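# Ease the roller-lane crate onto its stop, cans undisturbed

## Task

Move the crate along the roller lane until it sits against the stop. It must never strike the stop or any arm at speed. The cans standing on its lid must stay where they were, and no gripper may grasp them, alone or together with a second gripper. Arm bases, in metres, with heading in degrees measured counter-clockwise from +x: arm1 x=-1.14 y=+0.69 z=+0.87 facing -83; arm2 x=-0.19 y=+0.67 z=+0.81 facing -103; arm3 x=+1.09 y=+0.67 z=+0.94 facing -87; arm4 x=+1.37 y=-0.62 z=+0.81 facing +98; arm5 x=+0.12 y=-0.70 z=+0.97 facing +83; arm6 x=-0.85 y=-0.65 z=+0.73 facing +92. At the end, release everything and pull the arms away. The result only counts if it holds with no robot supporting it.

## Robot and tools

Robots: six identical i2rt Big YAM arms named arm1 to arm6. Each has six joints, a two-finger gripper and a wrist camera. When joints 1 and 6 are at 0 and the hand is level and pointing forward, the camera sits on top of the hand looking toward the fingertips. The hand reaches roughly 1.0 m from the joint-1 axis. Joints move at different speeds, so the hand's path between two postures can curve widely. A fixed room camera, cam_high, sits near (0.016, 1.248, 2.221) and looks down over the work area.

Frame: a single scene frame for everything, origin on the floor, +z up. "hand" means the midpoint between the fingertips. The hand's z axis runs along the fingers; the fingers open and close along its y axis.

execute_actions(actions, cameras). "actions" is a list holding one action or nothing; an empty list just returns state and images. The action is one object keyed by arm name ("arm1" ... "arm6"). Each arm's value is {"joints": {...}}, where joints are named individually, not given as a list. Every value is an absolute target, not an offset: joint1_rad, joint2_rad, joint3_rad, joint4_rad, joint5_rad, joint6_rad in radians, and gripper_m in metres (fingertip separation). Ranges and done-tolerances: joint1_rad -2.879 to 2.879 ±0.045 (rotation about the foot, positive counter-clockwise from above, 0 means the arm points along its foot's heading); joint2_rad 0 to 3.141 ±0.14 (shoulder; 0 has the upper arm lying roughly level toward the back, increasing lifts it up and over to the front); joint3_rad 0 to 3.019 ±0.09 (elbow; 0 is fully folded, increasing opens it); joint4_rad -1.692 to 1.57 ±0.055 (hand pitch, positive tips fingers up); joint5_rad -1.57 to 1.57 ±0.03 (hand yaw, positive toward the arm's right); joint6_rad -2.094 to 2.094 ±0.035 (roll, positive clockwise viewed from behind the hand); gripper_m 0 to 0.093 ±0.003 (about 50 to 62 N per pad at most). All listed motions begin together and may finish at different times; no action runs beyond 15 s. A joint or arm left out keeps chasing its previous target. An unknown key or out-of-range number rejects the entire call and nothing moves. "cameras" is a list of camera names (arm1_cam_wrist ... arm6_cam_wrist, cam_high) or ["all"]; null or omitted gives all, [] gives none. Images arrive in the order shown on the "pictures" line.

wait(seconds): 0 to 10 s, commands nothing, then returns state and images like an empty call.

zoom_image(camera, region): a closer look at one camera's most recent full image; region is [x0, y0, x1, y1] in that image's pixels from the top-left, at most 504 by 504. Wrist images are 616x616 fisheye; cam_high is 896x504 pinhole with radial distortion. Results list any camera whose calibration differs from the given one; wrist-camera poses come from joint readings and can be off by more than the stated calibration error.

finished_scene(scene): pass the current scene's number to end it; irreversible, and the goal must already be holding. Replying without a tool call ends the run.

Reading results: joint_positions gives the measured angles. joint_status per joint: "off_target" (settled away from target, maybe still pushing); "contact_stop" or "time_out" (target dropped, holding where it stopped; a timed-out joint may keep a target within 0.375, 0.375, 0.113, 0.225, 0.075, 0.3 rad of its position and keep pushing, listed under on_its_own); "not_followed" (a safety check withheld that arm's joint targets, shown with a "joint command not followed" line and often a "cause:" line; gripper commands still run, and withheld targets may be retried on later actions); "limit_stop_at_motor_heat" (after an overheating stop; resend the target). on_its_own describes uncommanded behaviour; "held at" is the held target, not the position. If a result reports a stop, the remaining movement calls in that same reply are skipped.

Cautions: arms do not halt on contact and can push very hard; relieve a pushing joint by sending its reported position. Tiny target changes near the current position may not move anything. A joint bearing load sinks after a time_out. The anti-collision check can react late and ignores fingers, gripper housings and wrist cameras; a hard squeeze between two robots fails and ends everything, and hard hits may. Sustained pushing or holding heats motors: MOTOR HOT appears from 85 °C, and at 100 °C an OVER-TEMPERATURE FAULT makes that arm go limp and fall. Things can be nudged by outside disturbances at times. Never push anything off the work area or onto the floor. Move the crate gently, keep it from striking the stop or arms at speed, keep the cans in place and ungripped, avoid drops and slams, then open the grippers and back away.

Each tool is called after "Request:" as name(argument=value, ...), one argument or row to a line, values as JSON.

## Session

Request:
execute_actions(
  actions=[],
)

Scene clock: 0.00 s.
arm1.joint_positions: joint1_rad=-0.284 joint2_rad=+0.611 joint3_rad=+1.404 joint4_rad=-1.276 joint5_rad=-0.209 joint6_rad=+0.222 gripper_m=+0.094
arm1.joint_status: not commanded
arm1.hand: x=-1.1362 y=+0.4478 z=+1.4321 quat_wxyz=(-0.430, -0.674, -0.525, +0.290) (m; scene frame)
arm2.joint_positions: joint1_rad=-0.533 joint2_rad=+0.497 joint3_rad=+1.357 joint4_rad=-1.187 joint5_rad=+0.015 joint6_rad=-0.339 gripper_m=+0.095
arm2.joint_status: not commanded
arm2.hand: x=-0.3317 y=+0.5144 z=+1.3918 quat_wxyz=(-0.126, -0.682, -0.444, +0.567) (m; scene frame)
arm3.joint_positions: joint1_rad=+0.601 joint2_rad=+0.558 joint3_rad=+1.368 joint4_rad=-1.494 joint5_rad=+0.270 joint6_rad=+0.226 gripper_m=+0.094
arm3.joint_status: not commanded
arm3.hand: x=+1.1720 y=+0.4920 z=+1.4551 quat_wxyz=(-0.355, -0.531, -0.724, +0.261) (m; scene frame)
arm4.joint_positions: joint1_rad=+0.681 joint2_rad=+0.548 joint3_rad=+1.371 joint4_rad=-1.457 joint5_rad=+0.185 joint6_rad=-0.153 gripper_m=+0.095
arm4.joint_status: not commanded
arm4.hand: x=+1.2490 y=-0.4654 z=+1.3292 quat_wxyz=(-0.269, +0.841, -0.297, -0.364) (m; scene frame)
arm5.joint_positions: joint1_rad=+0.469 joint2_rad=+0.641 joint3_rad=+1.341 joint4_rad=-1.372 joint5_rad=-0.238 joint6_rad=+0.046 gripper_m=+0.094
arm5.joint_status: not commanded
arm5.hand: x=-0.0069 y=-0.4890 z=+1.4788 quat_wxyz=(-0.153, +0.753, -0.488, -0.415) (m; scene frame)
arm6.joint_positions: joint1_rad=+0.310 joint2_rad=+0.491 joint3_rad=+1.425 joint4_rad=-1.259 joint5_rad=+0.060 joint6_rad=+0.186 gripper_m=+0.094
arm6.joint_status: not commanded
arm6.hand: x=-0.8965 y=-0.4808 z=+1.3250 quat_wxyz=(-0.310, +0.606, -0.540, -0.494) (m; scene frame)
pictures: arm1_cam_wrist, arm2_cam_wrist, arm3_cam_wrist, arm4_cam_wrist, arm5_cam_wrist, arm6_cam_wrist, cam_high
camera_calibration (this result's frames):
arm1_cam_wrist: T_world_to_cam=[[-0.953855, 0.0733407, -0.291173, -0.697835], [0.197529, 0.883607, -0.424524, 0.44535], [0.226147, -0.462449, -0.85732, 1.81374], [0, 0, 0, 1]] pos_world=[-1.16378, 0.496428, 1.54083]
arm2_cam_wrist: T_world_to_cam=[[-0.753826, 0.568902, 0.328781, -0.998203], [0.356068, 0.774215, -0.523265, 0.454334], [-0.552234, -0.277382, -0.786191, 1.18058], [0, 0, 0, 1]] pos_world=[-0.262288, 0.5436, 1.49409]
arm3_cam_wrist: T_world_to_cam=[[-0.956008, -0.293157, 0.010378, 1.24569], [-0.284317, 0.917309, -0.278761, 0.294128], [0.0722009, -0.269448, -0.960304, 1.56812], [0, 0, 0, 1]] pos_world=[1.16129, 0.517904, 1.57494]
arm4_cam_wrist: T_world_to_cam=[[0.691241, 0.679269, 0.246535, -0.874412], [0.721766, -0.632371, -0.281354, -0.817603], [-0.0352136, 0.372424, -0.927394, 1.56992], [0, 0, 0, 1]] pos_world=[1.24983, -0.507745, 1.44148]
arm5_cam_wrist: T_world_to_cam=[[0.859869, 0.483238, -0.164639, 0.484842], [0.430809, -0.859883, -0.273871, -0.00913004], [-0.273915, 0.164565, -0.94757, 1.60196], [0, 0, 0, 1]] pos_world=[0.025833, -0.505772, 1.59529]
arm6_cam_wrist: T_world_to_cam=[[0.962835, 0.215803, -0.162412, 1.17719], [0.0855393, -0.814017, -0.574508, 0.451442], [-0.256186, 0.539264, -0.802224, 1.2186], [0, 0, 0, 1]] pos_world=[-0.859871, -0.543704, 1.42813]
Images, in order (width x height): arm1_cam_wrist 616x616, arm2_cam_wrist 616x616, arm3_cam_wrist 616x616, arm4_cam_wrist 616x616, arm5_cam_wrist 616x616, arm6_cam_wrist 616x616, cam_high 896x504.

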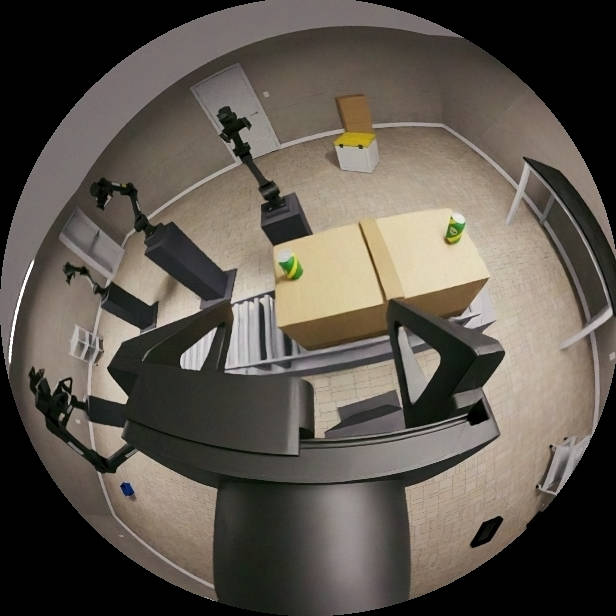

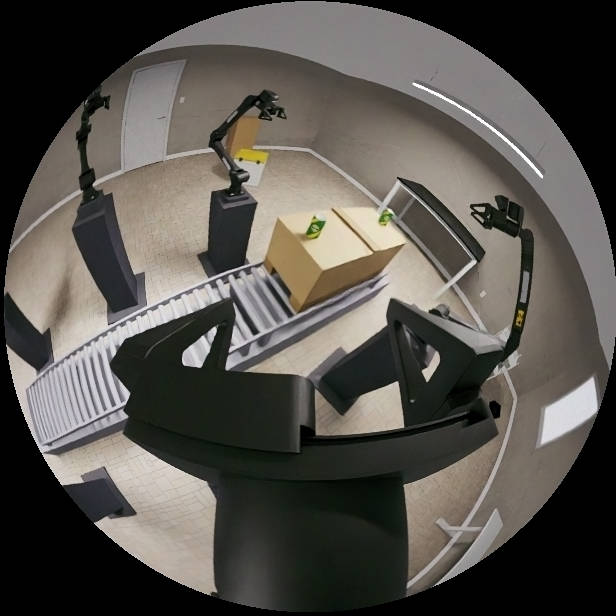

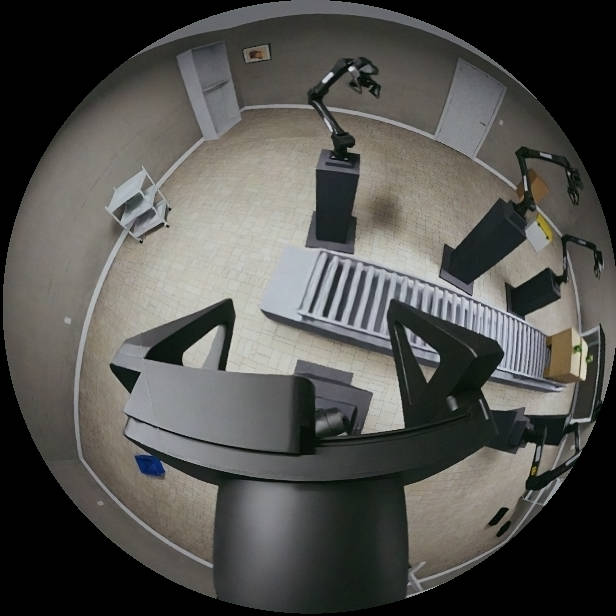

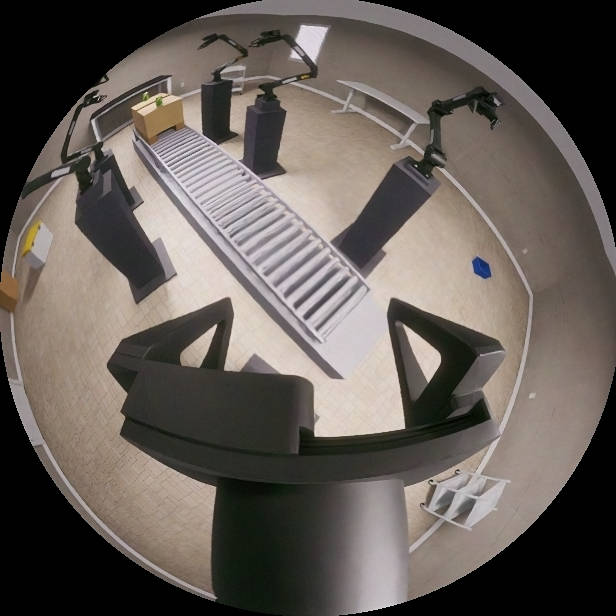

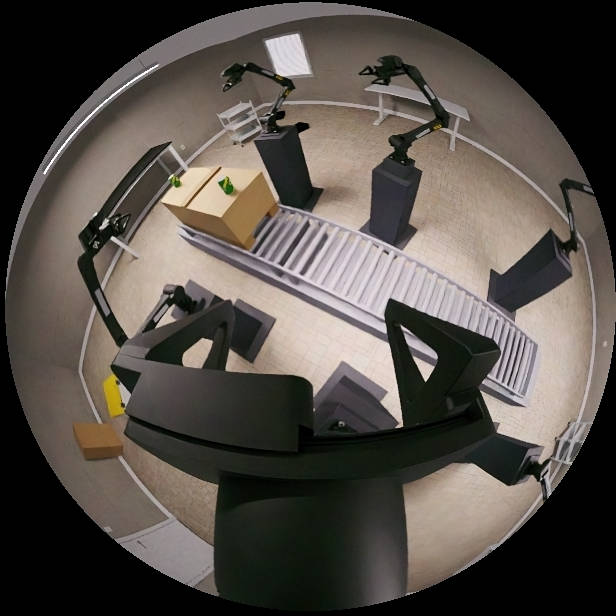

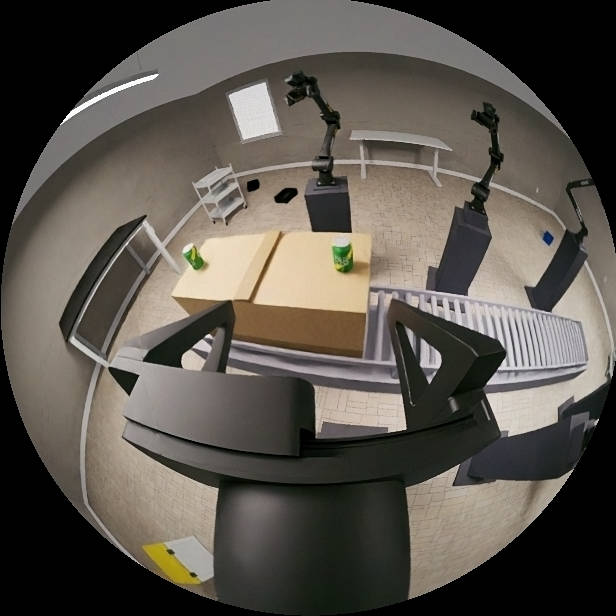

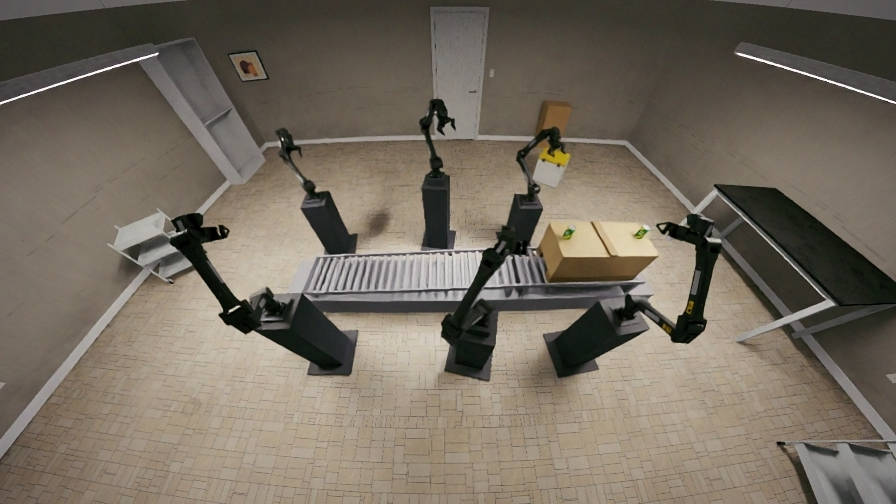

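Request:
zoom_image(
  camera="cam_high",
  region=[500, 190, 700, 320],
)

Request:
zoom_image(
  camera="arm1_cam_wrist",
  region=[250, 190, 510, 370],
)

Request:
zoom_image(
  camera="arm6_cam_wrist",
  region=[150, 210, 410, 390],
)

Request:
zoom_image(
  camera="arm5_cam_wrist",
  region=[150, 150, 400, 330],
)

Request:
zoom_image(
  camera="cam_high",
  region=[270, 220, 470, 330],
)

Region (500, 190, 700, 320) of cam_high's 896x504 image, scaled by 2.520, with more detail than that image has; it fills the top 328 rows of this view, and the rest is white.

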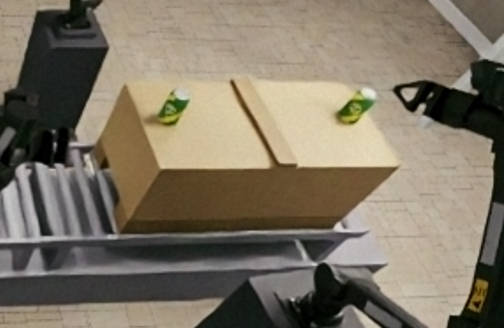

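Region (250, 190, 510, 370) of arm1_cam_wrist's 616x616 image, scaled by 1.938, with more detail than that image has; it fills the top 349 rows of this view, and the rest is white.

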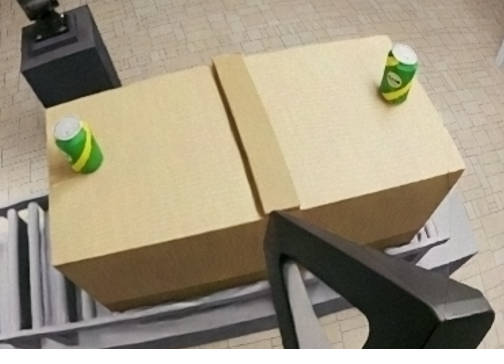

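Region (150, 210, 410, 390) of arm6_cam_wrist's 616x616 image, scaled by 1.938, with more detail than that image has; it fills the top 349 rows of this view, and the rest is white.

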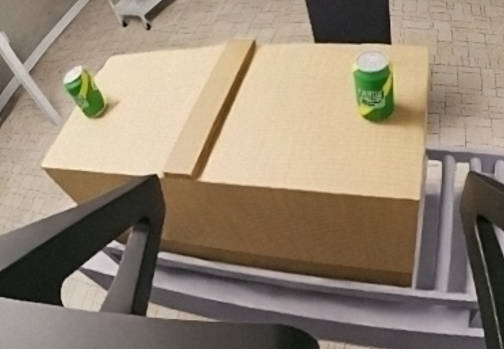

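Region (150, 150, 400, 330) of arm5_cam_wrist's 616x616 image, scaled by 2.016, with more detail than that image has; it fills the top 363 rows of this view, and the rest is white.

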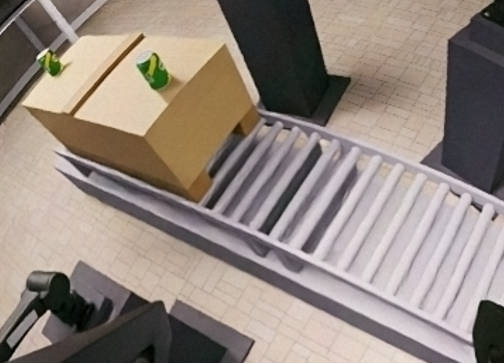

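Region (270, 220, 470, 330) of cam_high's 896x504 image, scaled by 2.520, with more detail than that image has; it fills the top 277 rows of this view, and the rest is white.

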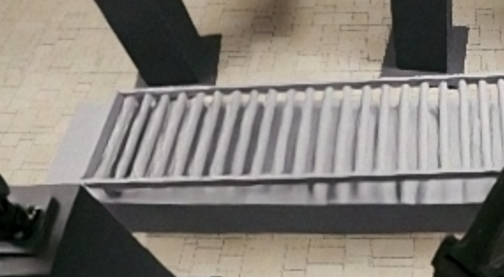

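Request:
execute_actions(
  actions=[
    {"arm6": {"joints": {"joint1_rad": 0.705, "joint2_rad": 2.04, "joint3_rad": 2.11, "joint4_rad": -1.47, "joint5_rad": 0.135, "joint6_rad": 0.725, "gripper_m": 0.093}}, "arm2": {"joints": {"joint1_rad": -0.245, "joint2_rad": 1.4, "joint3_rad": 1.54, "joint4_rad": -1.08, "joint5_rad": -0.025, "joint6_rad": -0.50, "gripper_m": 0.093}}, "arm5": {"joints": {"joint1_rad": -0.15, "joint2_rad": 1.4, "joint3_rad": 1.36, "joint4_rad": -0.6, "joint5_rad": -0.1, "joint6_rad": -0.25, "gripper_m": 0.093}}, "arm3": {"joints": {"joint1_rad": -0.80, "joint2_rad": 1.2, "joint3_rad": 2.0, "joint4_rad": -0.98, "joint5_rad": -0.06, "joint6_rad": -0.75, "gripper_m": 0.093}}, "arm4": {"joints": {"joint1_rad": -0.36, "joint2_rad": 1.0, "joint3_rad": 1.2, "joint4_rad": -1.3, "joint5_rad": 0.0, "joint6_rad": 0.0}}},
  ],
  cameras=["cam_high", "arm6_cam_wrist", "arm2_cam_wrist"],
)

Scene clock: 122.07 s.
arm1.joint_positions: joint1_rad=-0.284 joint2_rad=+0.611 joint3_rad=+1.404 joint4_rad=-1.276 joint5_rad=-0.209 joint6_rad=+0.222 gripper_m=+0.094
arm1.joint_status: not commanded
arm1.hand: x=-1.1362 y=+0.4478 z=+1.4321 quat_wxyz=(-0.430, -0.674, -0.525, +0.290) (m; scene frame)
arm2.joint_positions: joint1_rad=-0.255 joint2_rad=+1.408 joint3_rad=+1.518 joint4_rad=-1.092 joint5_rad=-0.023 joint6_rad=-0.487 gripper_m=+0.093
arm2.joint_status: all done
arm2.hand: x=-0.4378 y=+0.1787 z=+1.1593 quat_wxyz=(-0.091, -0.670, -0.685, +0.271) (m; scene frame)
arm3.joint_positions: joint1_rad=-0.799 joint2_rad=+1.191 joint3_rad=+1.970 joint4_rad=-0.999 joint5_rad=-0.060 joint6_rad=-0.740 gripper_m=+0.093
arm3.joint_status: all done
arm3.hand: x=+0.7957 y=+0.3255 z=+1.6675 quat_wxyz=(-0.047, -0.536, -0.564, +0.626) (m; scene frame)
arm4.joint_positions: joint1_rad=-0.352 joint2_rad=+1.015 joint3_rad=+1.177 joint4_rad=-1.314 joint5_rad=+0.001 joint6_rad=-0.010 gripper_m=+0.095
arm4.joint_status: all done
arm4.hand: x=+1.4418 y=-0.2685 z=+1.1342 quat_wxyz=(-0.165, +0.622, -0.755, -0.126) (m; scene frame)
arm5.joint_positions: joint1_rad=-0.156 joint2_rad=+1.416 joint3_rad=+1.338 joint4_rad=-0.624 joint5_rad=-0.100 joint6_rad=-0.237 gripper_m=+0.093
arm5.joint_status: all done
arm5.hand: x=+0.2623 y=-0.1205 z=+1.3017 quat_wxyz=(-0.344, +0.644, -0.637, -0.248) (m; scene frame)
arm6.joint_positions: joint1_rad=+0.699 joint2_rad=+2.037 joint3_rad=+2.082 joint4_rad=-1.461 joint5_rad=+0.132 joint6_rad=+0.712 gripper_m=+0.093
arm6.joint_status: all done
arm6.hand: x=-1.2792 y=-0.1395 z=+0.9408 quat_wxyz=(-0.070, +0.708, -0.699, -0.073) (m; scene frame)
pictures: arm2_cam_wrist, arm6_cam_wrist, cam_high
camera_calibration (this result's frames):
arm2_cam_wrist: T_world_to_cam=[[-0.969062, 0.0432569, 0.242997, -0.711623], [0.069028, 0.992734, 0.0985606, -0.25527], [-0.236968, 0.112285, -0.965007, 1.12177], [0, 0, 0, 1]] pos_world=[-0.406164, 0.15824, 1.28059]
arm6_cam_wrist: T_world_to_cam=[[0.999993, 0.0035508, 0.000821334, 1.27392], [0.00291336, -0.914209, 0.405232, -0.500057], [0.00218977, -0.405227, -0.914213, 0.93246], [0, 0, 0, 1]] pos_world=[-1.2745, -0.0838221, 1.05406]
Images, in order (width x height): arm2_cam_wrist 616x616, arm6_cam_wrist 616x616, cam_high 896x504.

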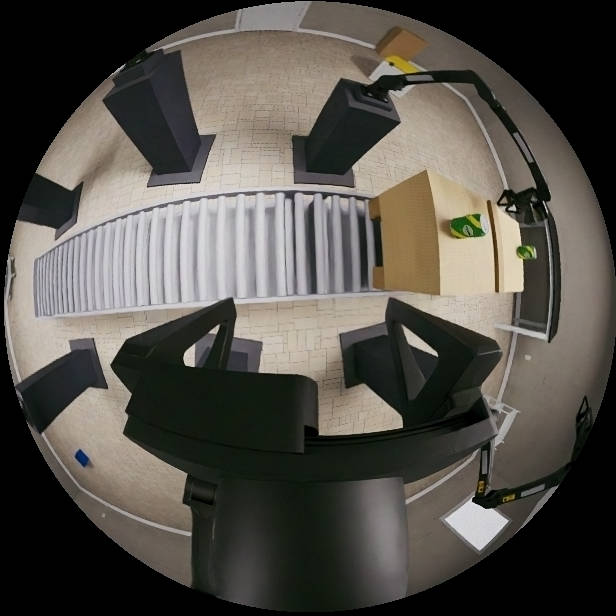

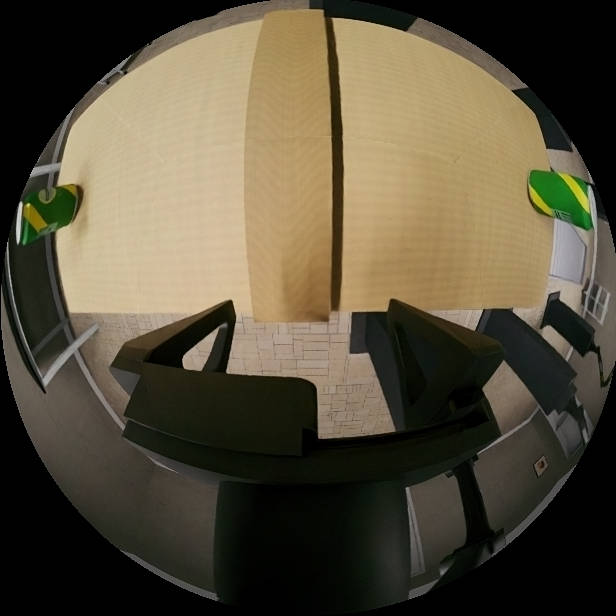

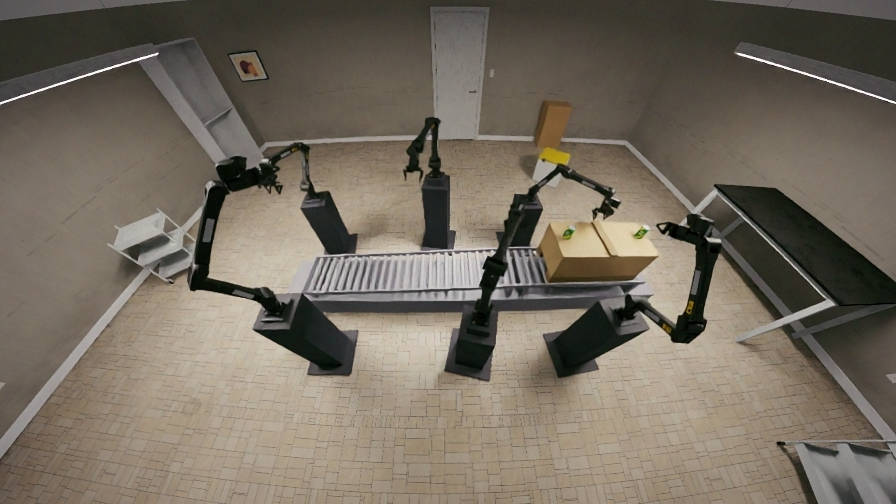

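Request:
execute_actions(
  actions=[
    {"arm6": {"joints": {"joint2_rad": 2.18, "joint4_rad": -1.365}}},
  ],
  cameras=["arm6_cam_wrist"],
)

Request:
execute_actions(
  actions=[
    {"arm6": {"joints": {"gripper_m": 0.04}}},
  ],
  cameras=["arm6_cam_wrist"],
)

Scene clock: 138.07 s.
arm1.joint_positions: joint1_rad=-0.284 joint2_rad=+0.611 joint3_rad=+1.404 joint4_rad=-1.276 joint5_rad=-0.209 joint6_rad=+0.222 gripper_m=+0.094
arm1.joint_status: not commanded
arm1.hand: x=-1.1362 y=+0.4478 z=+1.4321 quat_wxyz=(-0.430, -0.674, -0.525, +0.290) (m; scene frame)
arm2.joint_positions: joint1_rad=-0.255 joint2_rad=+1.408 joint3_rad=+1.518 joint4_rad=-1.092 joint5_rad=-0.023 joint6_rad=-0.487 gripper_m=+0.093
arm2.joint_status: not commanded
arm2.hand: x=-0.4378 y=+0.1787 z=+1.1593 quat_wxyz=(-0.091, -0.670, -0.685, +0.271) (m; scene frame)
arm3.joint_positions: joint1_rad=-0.799 joint2_rad=+1.191 joint3_rad=+1.970 joint4_rad=-0.999 joint5_rad=-0.060 joint6_rad=-0.740 gripper_m=+0.093
arm3.joint_status: not commanded
arm3.hand: x=+0.7957 y=+0.3255 z=+1.6675 quat_wxyz=(-0.047, -0.536, -0.564, +0.626) (m; scene frame)
arm4.joint_positions: joint1_rad=-0.352 joint2_rad=+1.015 joint3_rad=+1.177 joint4_rad=-1.314 joint5_rad=+0.001 joint6_rad=-0.010 gripper_m=+0.095
arm4.joint_status: not commanded
arm4.hand: x=+1.4418 y=-0.2685 z=+1.1342 quat_wxyz=(-0.165, +0.622, -0.755, -0.126) (m; scene frame)
arm5.joint_positions: joint1_rad=-0.156 joint2_rad=+1.416 joint3_rad=+1.338 joint4_rad=-0.624 joint5_rad=-0.100 joint6_rad=-0.237 gripper_m=+0.093
arm5.joint_status: not commanded
arm5.hand: x=+0.2623 y=-0.1205 z=+1.3017 quat_wxyz=(-0.344, +0.644, -0.637, -0.248) (m; scene frame)
arm6.joint_positions: joint1_rad=+0.698 joint2_rad=+2.148 joint3_rad=+2.098 joint4_rad=-1.374 joint5_rad=+0.131 joint6_rad=+0.716 gripper_m=+0.093
arm6.joint_status: all done
arm6.hand: x=-1.2993 y=-0.1166 z=+0.8766 quat_wxyz=(-0.069, +0.706, -0.701, -0.069) (m; scene frame)
pictures: arm6_cam_wrist
camera_calibration (this result's frames):
arm6_cam_wrist: T_world_to_cam=[[0.999985, -0.000491921, 0.00547323, 1.28945], [-0.00269885, -0.911558, 0.411163, -0.465208], [0.00478691, -0.411172, -0.911545, 0.883405], [0, 0, 0, 1]] pos_world=[-1.29491, -0.0601985, 0.989483]
Images, in order (width x height): arm6_cam_wrist 616x616.

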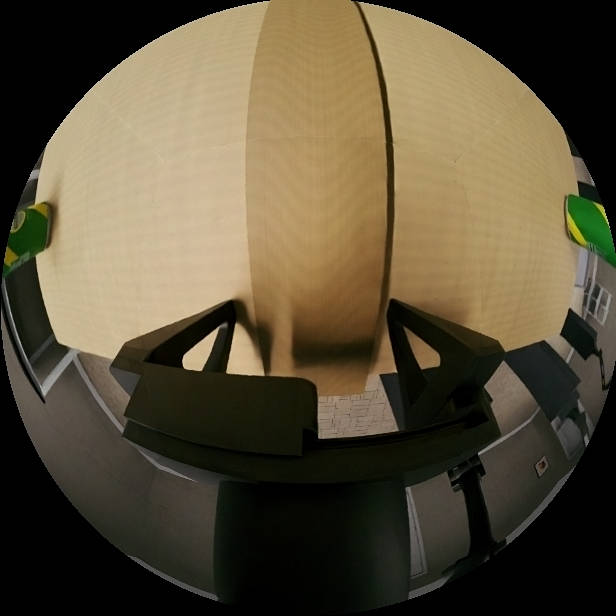

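Scene clock: 138.67 s.
arm1.joint_positions: joint1_rad=-0.284 joint2_rad=+0.611 joint3_rad=+1.404 joint4_rad=-1.276 joint5_rad=-0.209 joint6_rad=+0.222 gripper_m=+0.094
arm1.joint_status: not commanded
arm1.hand: x=-1.1362 y=+0.4478 z=+1.4321 quat_wxyz=(-0.430, -0.674, -0.525, +0.290) (m; scene frame)
arm2.joint_positions: joint1_rad=-0.255 joint2_rad=+1.408 joint3_rad=+1.518 joint4_rad=-1.092 joint5_rad=-0.023 joint6_rad=-0.487 gripper_m=+0.093
arm2.joint_status: not commanded
arm2.hand: x=-0.4378 y=+0.1787 z=+1.1593 quat_wxyz=(-0.091, -0.670, -0.685, +0.271) (m; scene frame)
arm3.joint_positions: joint1_rad=-0.799 joint2_rad=+1.191 joint3_rad=+1.970 joint4_rad=-0.999 joint5_rad=-0.060 joint6_rad=-0.740 gripper_m=+0.093
arm3.joint_status: not commanded
arm3.hand: x=+0.7957 y=+0.3255 z=+1.6675 quat_wxyz=(-0.047, -0.536, -0.564, +0.626) (m; scene frame)
arm4.joint_positions: joint1_rad=-0.352 joint2_rad=+1.015 joint3_rad=+1.177 joint4_rad=-1.314 joint5_rad=+0.001 joint6_rad=-0.010 gripper_m=+0.095
arm4.joint_status: not commanded
arm4.hand: x=+1.4418 y=-0.2685 z=+1.1342 quat_wxyz=(-0.165, +0.622, -0.755, -0.126) (m; scene frame)
arm5.joint_positions: joint1_rad=-0.156 joint2_rad=+1.416 joint3_rad=+1.338 joint4_rad=-0.624 joint5_rad=-0.100 joint6_rad=-0.237 gripper_m=+0.093
arm5.joint_status: not commanded
arm5.hand: x=+0.2623 y=-0.1205 z=+1.3017 quat_wxyz=(-0.344, +0.644, -0.637, -0.248) (m; scene frame)
arm6.joint_positions: joint1_rad=+0.696 joint2_rad=+2.148 joint3_rad=+2.097 joint4_rad=-1.379 joint5_rad=+0.134 joint6_rad=+0.717 gripper_m=+0.063
arm6.joint_status: gripper_m off_target (ended at +0.063, target +0.040)
arm6.hand: x=-1.2969 y=-0.1166 z=+0.8761 quat_wxyz=(-0.070, +0.705, -0.702, -0.065) (m; scene frame)
pictures: arm6_cam_wrist
camera_calibration (this result's frames):
arm6_cam_wrist: T_world_to_cam=[[0.999925, -0.00424475, 0.0114895, 1.28124], [-0.00862016, -0.910277, 0.413909, -0.474966], [0.00870171, -0.413977, -0.910246, 0.88658], [0, 0, 0, 1]] pos_world=[-1.29295, -0.0598882, 0.988878]
Images, in order (width x height): arm6_cam_wrist 616x616.

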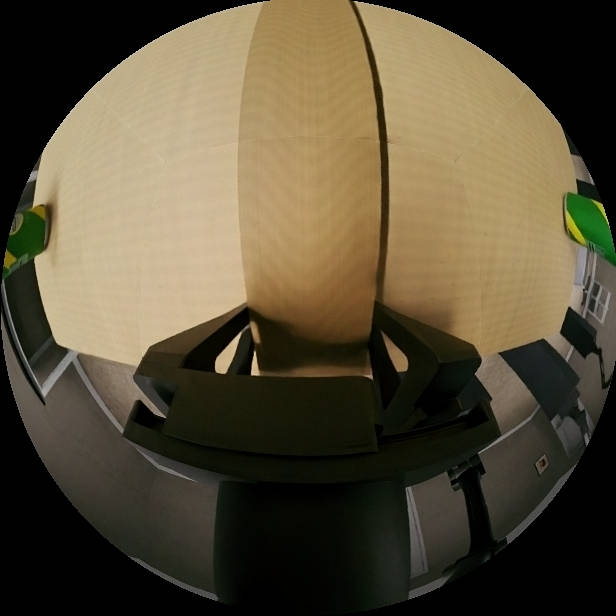

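Request:
execute_actions(
  actions=[
    {"arm6": {"joints": {"joint1_rad": 0.382, "joint2_rad": 1.80, "joint3_rad": 1.525, "joint4_rad": -1.125, "joint5_rad": 0.077, "joint6_rad": 0.405}}},
  ],
  cameras=["arm6_cam_wrist", "cam_high"],
)

Scene clock: 188.13 s.
arm1.joint_positions: joint1_rad=-0.284 joint2_rad=+0.611 joint3_rad=+1.404 joint4_rad=-1.276 joint5_rad=-0.209 joint6_rad=+0.222 gripper_m=+0.094
arm1.joint_status: not commanded
arm1.hand: x=-1.1362 y=+0.4478 z=+1.4321 quat_wxyz=(-0.430, -0.674, -0.525, +0.290) (m; scene frame)
arm2.joint_positions: joint1_rad=-0.255 joint2_rad=+1.408 joint3_rad=+1.518 joint4_rad=-1.092 joint5_rad=-0.023 joint6_rad=-0.487 gripper_m=+0.093
arm2.joint_status: not commanded
arm2.hand: x=-0.4378 y=+0.1787 z=+1.1593 quat_wxyz=(-0.091, -0.670, -0.685, +0.271) (m; scene frame)
arm3.joint_positions: joint1_rad=-0.799 joint2_rad=+1.191 joint3_rad=+1.970 joint4_rad=-0.999 joint5_rad=-0.060 joint6_rad=-0.740 gripper_m=+0.093
arm3.joint_status: not commanded
arm3.hand: x=+0.7957 y=+0.3255 z=+1.6675 quat_wxyz=(-0.047, -0.536, -0.564, +0.626) (m; scene frame)
arm4.joint_positions: joint1_rad=-0.352 joint2_rad=+1.015 joint3_rad=+1.177 joint4_rad=-1.314 joint5_rad=+0.001 joint6_rad=-0.010 gripper_m=+0.095
arm4.joint_status: not commanded
arm4.hand: x=+1.4418 y=-0.2685 z=+1.1342 quat_wxyz=(-0.165, +0.622, -0.755, -0.126) (m; scene frame)
arm5.joint_positions: joint1_rad=-0.156 joint2_rad=+1.416 joint3_rad=+1.338 joint4_rad=-0.624 joint5_rad=-0.100 joint6_rad=-0.237 gripper_m=+0.093
arm5.joint_status: not commanded
arm5.hand: x=+0.2623 y=-0.1205 z=+1.3017 quat_wxyz=(-0.344, +0.644, -0.637, -0.248) (m; scene frame)
arm6.joint_positions: joint1_rad=+0.392 joint2_rad=+1.791 joint3_rad=+1.531 joint4_rad=-1.119 joint5_rad=+0.078 joint6_rad=+0.419 gripper_m=+0.063
arm6.joint_status: all done
arm6.hand: x=-1.0764 y=-0.1141 z=+0.8730 quat_wxyz=(-0.070, +0.704, -0.703, -0.075) (m; scene frame)
pictures: arm6_cam_wrist, cam_high
camera_calibration (this result's frames):
arm6_cam_wrist: T_world_to_cam=[[0.999968, -0.00699932, -0.00379623, 1.07391], [-0.00488366, -0.91568, 0.401879, -0.455648], [-0.00628901, -0.401848, -0.915685, 0.872831], [0, 0, 0, 1]] pos_world=[-1.07061, -0.0589651, 0.986431]
Images, in order (width x height): arm6_cam_wrist 616x616, cam_high 896x504.

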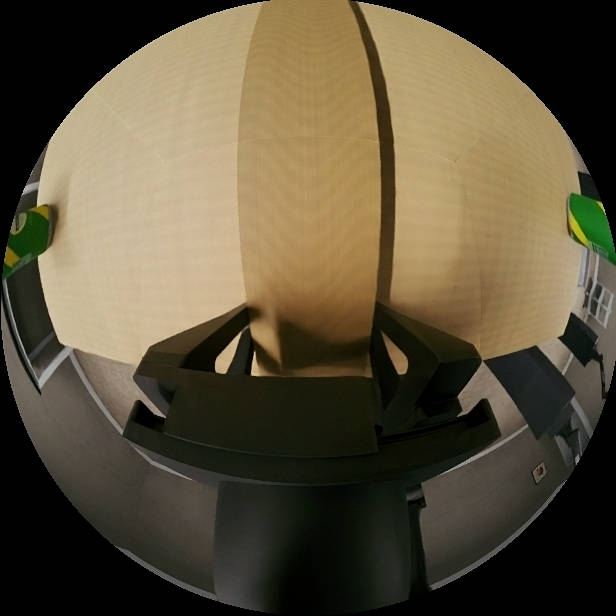

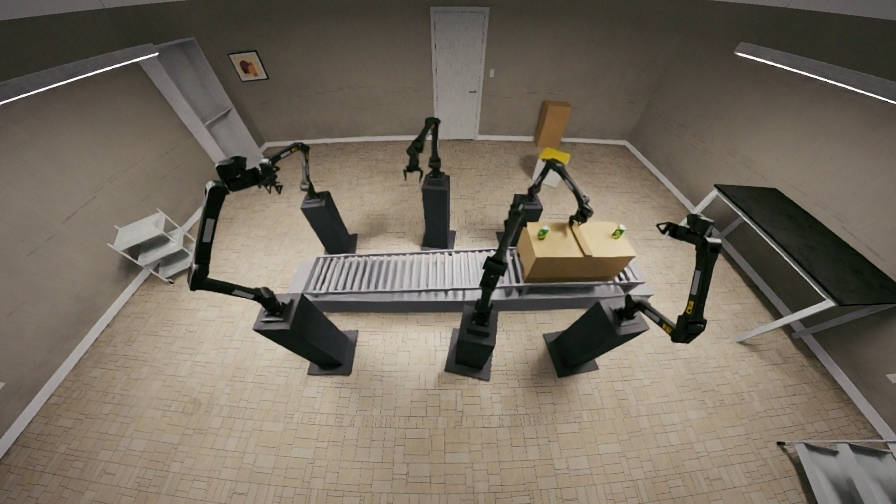

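Request:
execute_actions(
  actions=[
    {"arm6": {"joints": {"joint1_rad": -0.105, "joint2_rad": 1.695, "joint3_rad": 1.373, "joint4_rad": -1.063, "joint5_rad": -0.013, "joint6_rad": -0.07}}},
  ],
  cameras=["arm6_cam_wrist", "cam_high", "arm2_cam_wrist"],
)

Scene clock: 245.57 s.
arm1.joint_positions: joint1_rad=-0.284 joint2_rad=+0.611 joint3_rad=+1.404 joint4_rad=-1.276 joint5_rad=-0.209 joint6_rad=+0.222 gripper_m=+0.094
arm1.joint_status: not commanded
arm1.hand: x=-1.1362 y=+0.4478 z=+1.4321 quat_wxyz=(-0.430, -0.674, -0.525, +0.290) (m; scene frame)
arm2.joint_positions: joint1_rad=-0.255 joint2_rad=+1.408 joint3_rad=+1.518 joint4_rad=-1.092 joint5_rad=-0.023 joint6_rad=-0.487 gripper_m=+0.093
arm2.joint_status: not commanded
arm2.hand: x=-0.4378 y=+0.1787 z=+1.1593 quat_wxyz=(-0.091, -0.670, -0.685, +0.271) (m; scene frame)
arm3.joint_positions: joint1_rad=-0.799 joint2_rad=+1.191 joint3_rad=+1.970 joint4_rad=-0.999 joint5_rad=-0.060 joint6_rad=-0.740 gripper_m=+0.093
arm3.joint_status: not commanded
arm3.hand: x=+0.7957 y=+0.3255 z=+1.6675 quat_wxyz=(-0.047, -0.536, -0.564, +0.626) (m; scene frame)
arm4.joint_positions: joint1_rad=-0.352 joint2_rad=+1.015 joint3_rad=+1.177 joint4_rad=-1.314 joint5_rad=+0.001 joint6_rad=-0.010 gripper_m=+0.095
arm4.joint_status: not commanded
arm4.hand: x=+1.4418 y=-0.2685 z=+1.1342 quat_wxyz=(-0.165, +0.622, -0.755, -0.126) (m; scene frame)
arm5.joint_positions: joint1_rad=-0.156 joint2_rad=+1.416 joint3_rad=+1.338 joint4_rad=-0.624 joint5_rad=-0.100 joint6_rad=-0.237 gripper_m=+0.093
arm5.joint_status: not commanded
arm5.hand: x=+0.2623 y=-0.1205 z=+1.3017 quat_wxyz=(-0.344, +0.644, -0.637, -0.248) (m; scene frame)
arm6.joint_positions: joint1_rad=-0.121 joint2_rad=+1.675 joint3_rad=+1.373 joint4_rad=-1.068 joint5_rad=-0.016 joint6_rad=-0.087 gripper_m=+0.063
arm6.joint_status: all done
arm6.hand: x=-0.8018 y=-0.1131 z=+0.8723 quat_wxyz=(-0.071, +0.705, -0.702, -0.070) (m; scene frame)
pictures: arm2_cam_wrist, arm6_cam_wrist, cam_high
camera_calibration (this result's frames):
arm2_cam_wrist: T_world_to_cam=[[-0.969062, 0.0432569, 0.242997, -0.711623], [0.069028, 0.992734, 0.0985606, -0.25527], [-0.236968, 0.112285, -0.965007, 1.12177], [0, 0, 0, 1]] pos_world=[-0.406164, 0.15824, 1.28059]
arm6_cam_wrist: T_world_to_cam=[[0.999968, -0.00534463, 0.00590098, 0.791048], [-0.00728118, -0.913719, 0.406281, -0.458646], [0.00322042, -0.406311, -0.913729, 0.87977], [0, 0, 0, 1]] pos_world=[-0.797195, -0.0573849, 0.985543]
Images, in order (width x height): arm2_cam_wrist 616x616, arm6_cam_wrist 616x616, cam_high 896x504.

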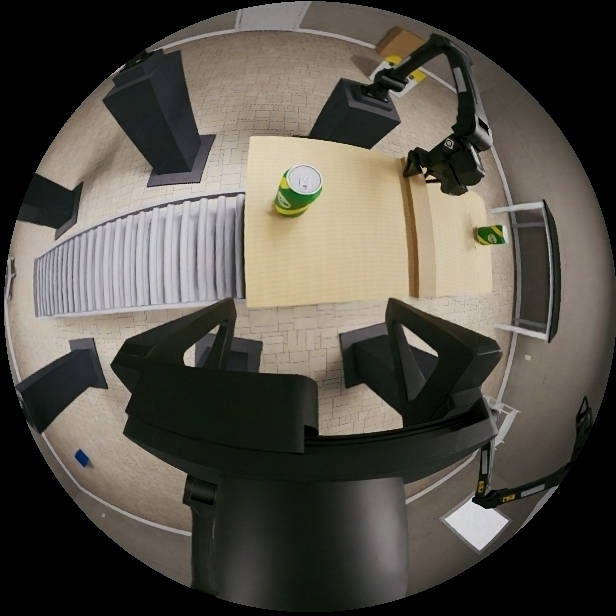

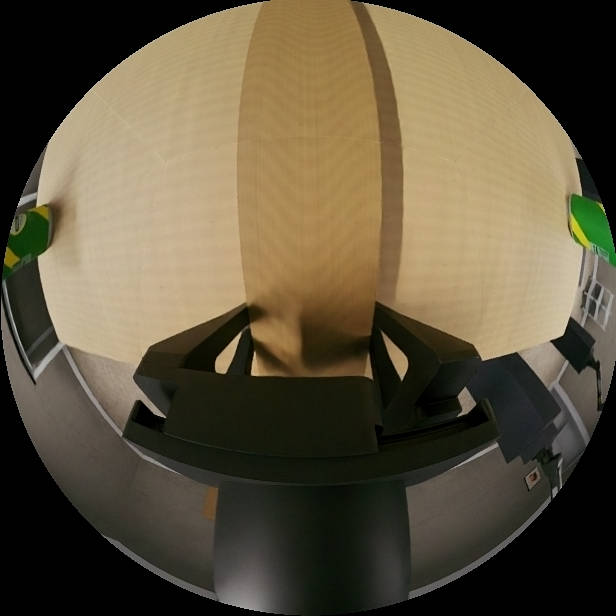

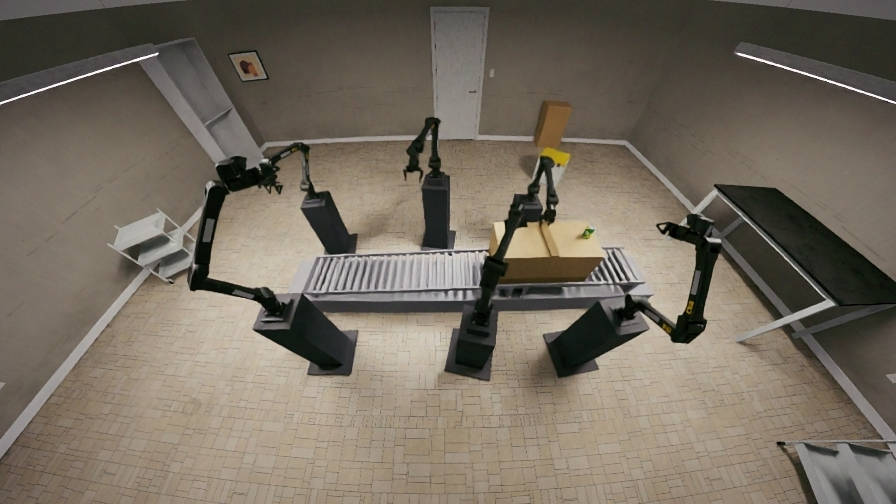

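Request:
zoom_image(
  camera="arm2_cam_wrist",
  region=[230, 120, 520, 320],
)

Request:
zoom_image(
  camera="arm6_cam_wrist",
  region=[0, 140, 120, 360],
)

Region (230, 120, 520, 320) of arm2_cam_wrist's 616x616 image, scaled by 1.738, with more detail than that image has; it fills the top 348 rows of this view, and the rest is white.

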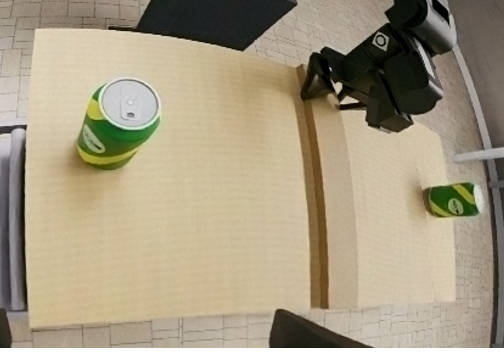

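Region (0, 140, 120, 360) of arm6_cam_wrist's 616x616 image, scaled by 2.291, with more detail than that image has; it fills the left 275 columns of this view, and the rest is white.

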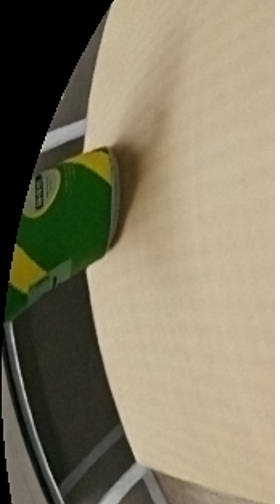

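Request:
execute_actions(
  actions=[
    {"arm6": {"joints": {"joint1_rad": -0.558, "joint2_rad": 2.02, "joint3_rad": 1.80, "joint4_rad": -1.31, "joint5_rad": -0.215, "joint6_rad": -0.609}}, "arm2": {"joints": {"joint1_rad": -0.315, "joint2_rad": 1.80, "joint3_rad": 1.57, "joint4_rad": -1.14, "joint5_rad": -0.035, "joint6_rad": -0.545}}},
  ],
  cameras=["arm6_cam_wrist", "cam_high", "arm2_cam_wrist"],
)

Scene clock: 293.33 s.
arm1.joint_positions: joint1_rad=-0.284 joint2_rad=+0.611 joint3_rad=+1.404 joint4_rad=-1.276 joint5_rad=-0.209 joint6_rad=+0.222 gripper_m=+0.094
arm1.joint_status: not commanded
arm1.hand: x=-1.1362 y=+0.4478 z=+1.4321 quat_wxyz=(-0.430, -0.674, -0.525, +0.290) (m; scene frame)
arm2.joint_positions: joint1_rad=-0.312 joint2_rad=+1.811 joint3_rad=+1.550 joint4_rad=-1.129 joint5_rad=-0.034 joint6_rad=-0.532 gripper_m=+0.093
arm2.joint_status: all done
arm2.hand: x=-0.4888 y=+0.1544 z=+0.9485 quat_wxyz=(-0.032, -0.703, -0.705, +0.081) (m; scene frame)
arm3.joint_positions: joint1_rad=-0.799 joint2_rad=+1.191 joint3_rad=+1.970 joint4_rad=-0.999 joint5_rad=-0.060 joint6_rad=-0.740 gripper_m=+0.093
arm3.joint_status: not commanded
arm3.hand: x=+0.7957 y=+0.3255 z=+1.6675 quat_wxyz=(-0.047, -0.536, -0.564, +0.626) (m; scene frame)
arm4.joint_positions: joint1_rad=-0.352 joint2_rad=+1.015 joint3_rad=+1.177 joint4_rad=-1.314 joint5_rad=+0.001 joint6_rad=-0.010 gripper_m=+0.095
arm4.joint_status: not commanded
arm4.hand: x=+1.4418 y=-0.2685 z=+1.1342 quat_wxyz=(-0.165, +0.622, -0.755, -0.126) (m; scene frame)
arm5.joint_positions: joint1_rad=-0.156 joint2_rad=+1.416 joint3_rad=+1.338 joint4_rad=-0.624 joint5_rad=-0.100 joint6_rad=-0.237 gripper_m=+0.093
arm5.joint_status: not commanded
arm5.hand: x=+0.2623 y=-0.1205 z=+1.3017 quat_wxyz=(-0.344, +0.644, -0.637, -0.248) (m; scene frame)
arm6.joint_positions: joint1_rad=-0.659 joint2_rad=+1.993 joint3_rad=+1.817 joint4_rad=-1.267 joint5_rad=-0.156 joint6_rad=-0.618 gripper_m=+0.063
arm6.joint_status: joint1_rad time_out (moved -0.539 of -0.437); joint5_rad time_out (moved -0.141 of -0.199); the others done
arm6.on_its_own: joint1_rad reads -0.659 and still pushes toward -0.558 since a time_out; joint5_rad reads -0.156 and still pushes toward -0.213 since a time_out
arm6.hand: x=-0.4896 y=-0.1143 z=+0.8662 quat_wxyz=(-0.050, +0.705, -0.702, -0.087) (m; scene frame)
pictures: arm2_cam_wrist, arm6_cam_wrist, cam_high
camera_calibration (this result's frames):
arm2_cam_wrist: T_world_to_cam=[[-0.998068, 0.00247202, 0.0620752, -0.545061], [0.0302841, 0.891805, 0.451405, -0.544889], [-0.0542431, 0.452413, -0.890157, 0.874859], [0, 0, 0, 1]] pos_world=[-0.480051, 0.0914849, 1.05856]
arm6_cam_wrist: T_world_to_cam=[[0.998848, 0.0000227642, -0.0479852, 0.525636], [0.0198213, -0.910894, 0.412163, -0.446498], [-0.0437001, -0.41264, -0.909845, 0.845631], [0, 0, 0, 1]] pos_world=[-0.479226, -0.0577835, 0.978647]
Images, in order (width x height): arm2_cam_wrist 616x616, arm6_cam_wrist 616x616, cam_high 896x504.

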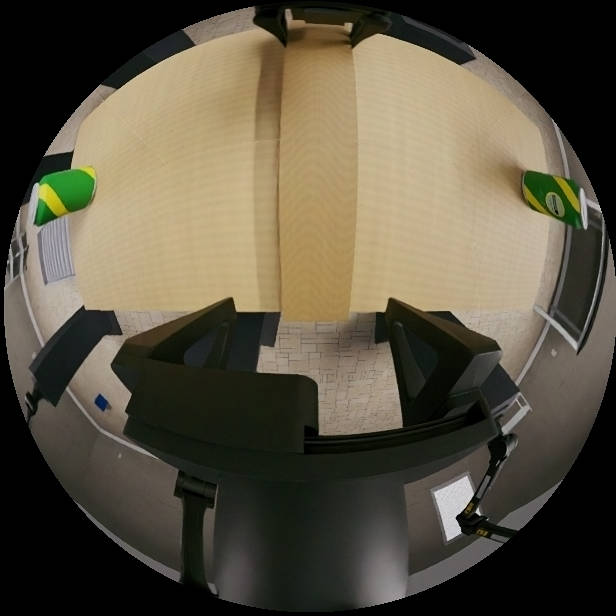

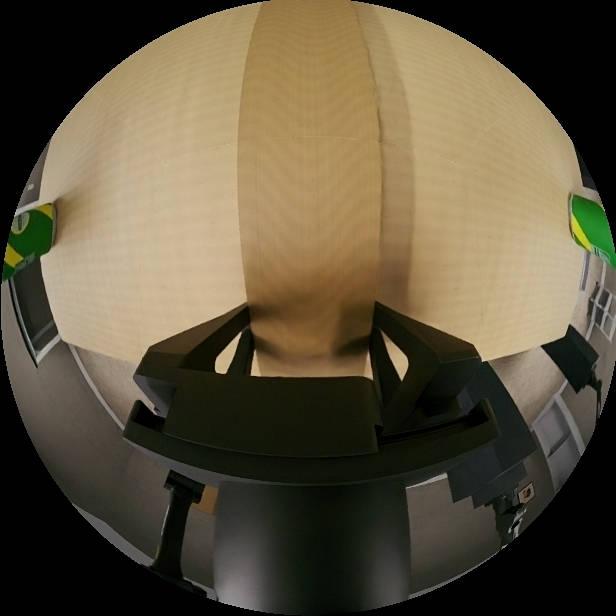

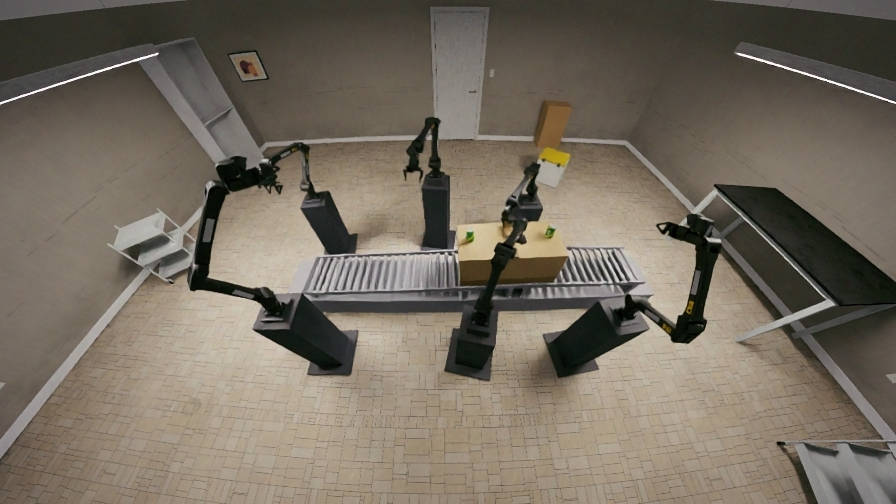

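Request:
execute_actions(
  actions=[],
  cameras=["arm2_cam_wrist", "cam_high"],
)

Scene clock: 333.23 s.
arm1.joint_positions: joint1_rad=-0.284 joint2_rad=+0.611 joint3_rad=+1.404 joint4_rad=-1.276 joint5_rad=-0.209 joint6_rad=+0.222 gripper_m=+0.094
arm1.joint_status: not commanded
arm1.hand: x=-1.1362 y=+0.4478 z=+1.4321 quat_wxyz=(-0.430, -0.674, -0.525, +0.290) (m; scene frame)
arm2.joint_positions: joint1_rad=-0.312 joint2_rad=+1.811 joint3_rad=+1.550 joint4_rad=-1.129 joint5_rad=-0.034 joint6_rad=-0.532 gripper_m=+0.093
arm2.joint_status: all done
arm2.hand: x=-0.4888 y=+0.1544 z=+0.9485 quat_wxyz=(-0.032, -0.703, -0.705, +0.081) (m; scene frame)
arm3.joint_positions: joint1_rad=-0.799 joint2_rad=+1.191 joint3_rad=+1.970 joint4_rad=-0.999 joint5_rad=-0.060 joint6_rad=-0.740 gripper_m=+0.093
arm3.joint_status: not commanded
arm3.hand: x=+0.7957 y=+0.3255 z=+1.6675 quat_wxyz=(-0.047, -0.536, -0.564, +0.626) (m; scene frame)
arm4.joint_positions: joint1_rad=-0.352 joint2_rad=+1.015 joint3_rad=+1.177 joint4_rad=-1.314 joint5_rad=+0.001 joint6_rad=-0.010 gripper_m=+0.095
arm4.joint_status: not commanded
arm4.hand: x=+1.4418 y=-0.2685 z=+1.1342 quat_wxyz=(-0.165, +0.622, -0.755, -0.126) (m; scene frame)
arm5.joint_positions: joint1_rad=-0.156 joint2_rad=+1.416 joint3_rad=+1.338 joint4_rad=-0.624 joint5_rad=-0.100 joint6_rad=-0.237 gripper_m=+0.093
arm5.joint_status: not commanded
arm5.hand: x=+0.2623 y=-0.1205 z=+1.3017 quat_wxyz=(-0.344, +0.644, -0.637, -0.248) (m; scene frame)
arm6.joint_positions: joint1_rad=-0.659 joint2_rad=+1.993 joint3_rad=+1.817 joint4_rad=-1.267 joint5_rad=-0.157 joint6_rad=-0.618 gripper_m=+0.063
arm6.joint_status: joint1_rad time_out (moved -0.539 of -0.437); joint5_rad time_out (moved -0.141 of -0.199); the others done
arm6.on_its_own: joint1_rad reads -0.659 and still pushes toward -0.558 since a time_out; joint5_rad reads -0.157 and still pushes toward -0.213 since a time_out
arm6.hand: x=-0.4897 y=-0.1143 z=+0.8662 quat_wxyz=(-0.050, +0.705, -0.702, -0.087) (m; scene frame)
pictures: arm2_cam_wrist, cam_high
camera_calibration (this result's frames):
arm2_cam_wrist: T_world_to_cam=[[-0.998068, 0.00247202, 0.0620752, -0.545061], [0.0302841, 0.891805, 0.451405, -0.544889], [-0.0542431, 0.452413, -0.890157, 0.874859], [0, 0, 0, 1]] pos_world=[-0.480051, 0.0914849, 1.05856]
Images, in order (width x height): arm2_cam_wrist 616x616, cam_high 896x504.

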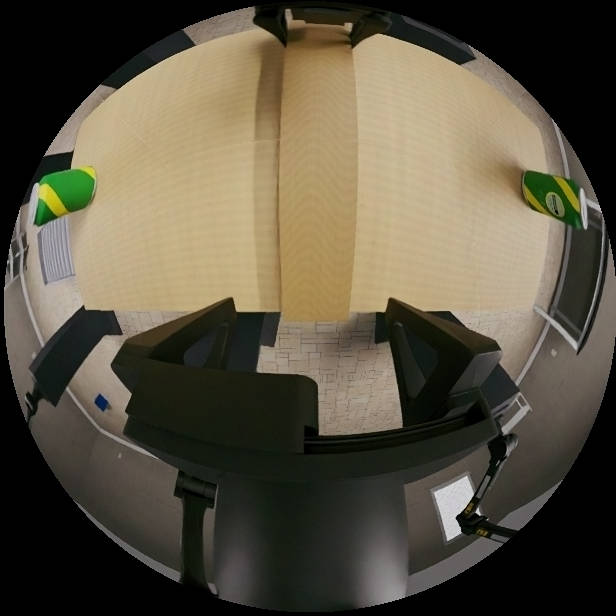

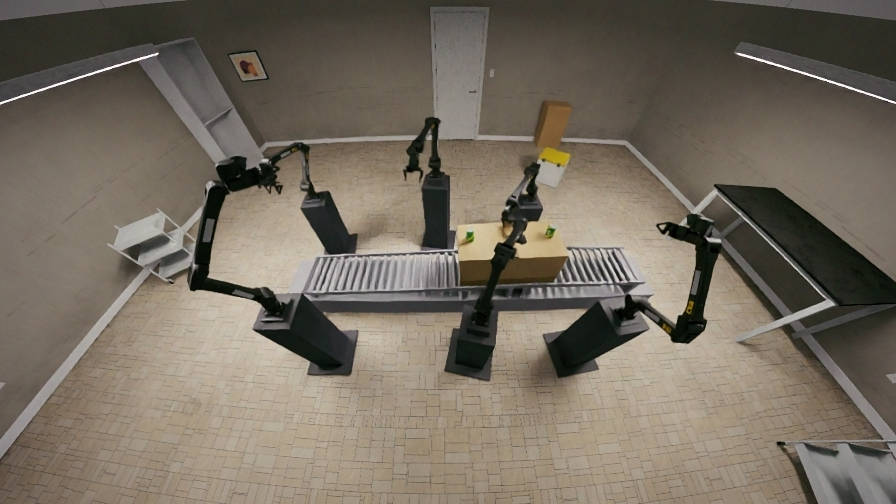

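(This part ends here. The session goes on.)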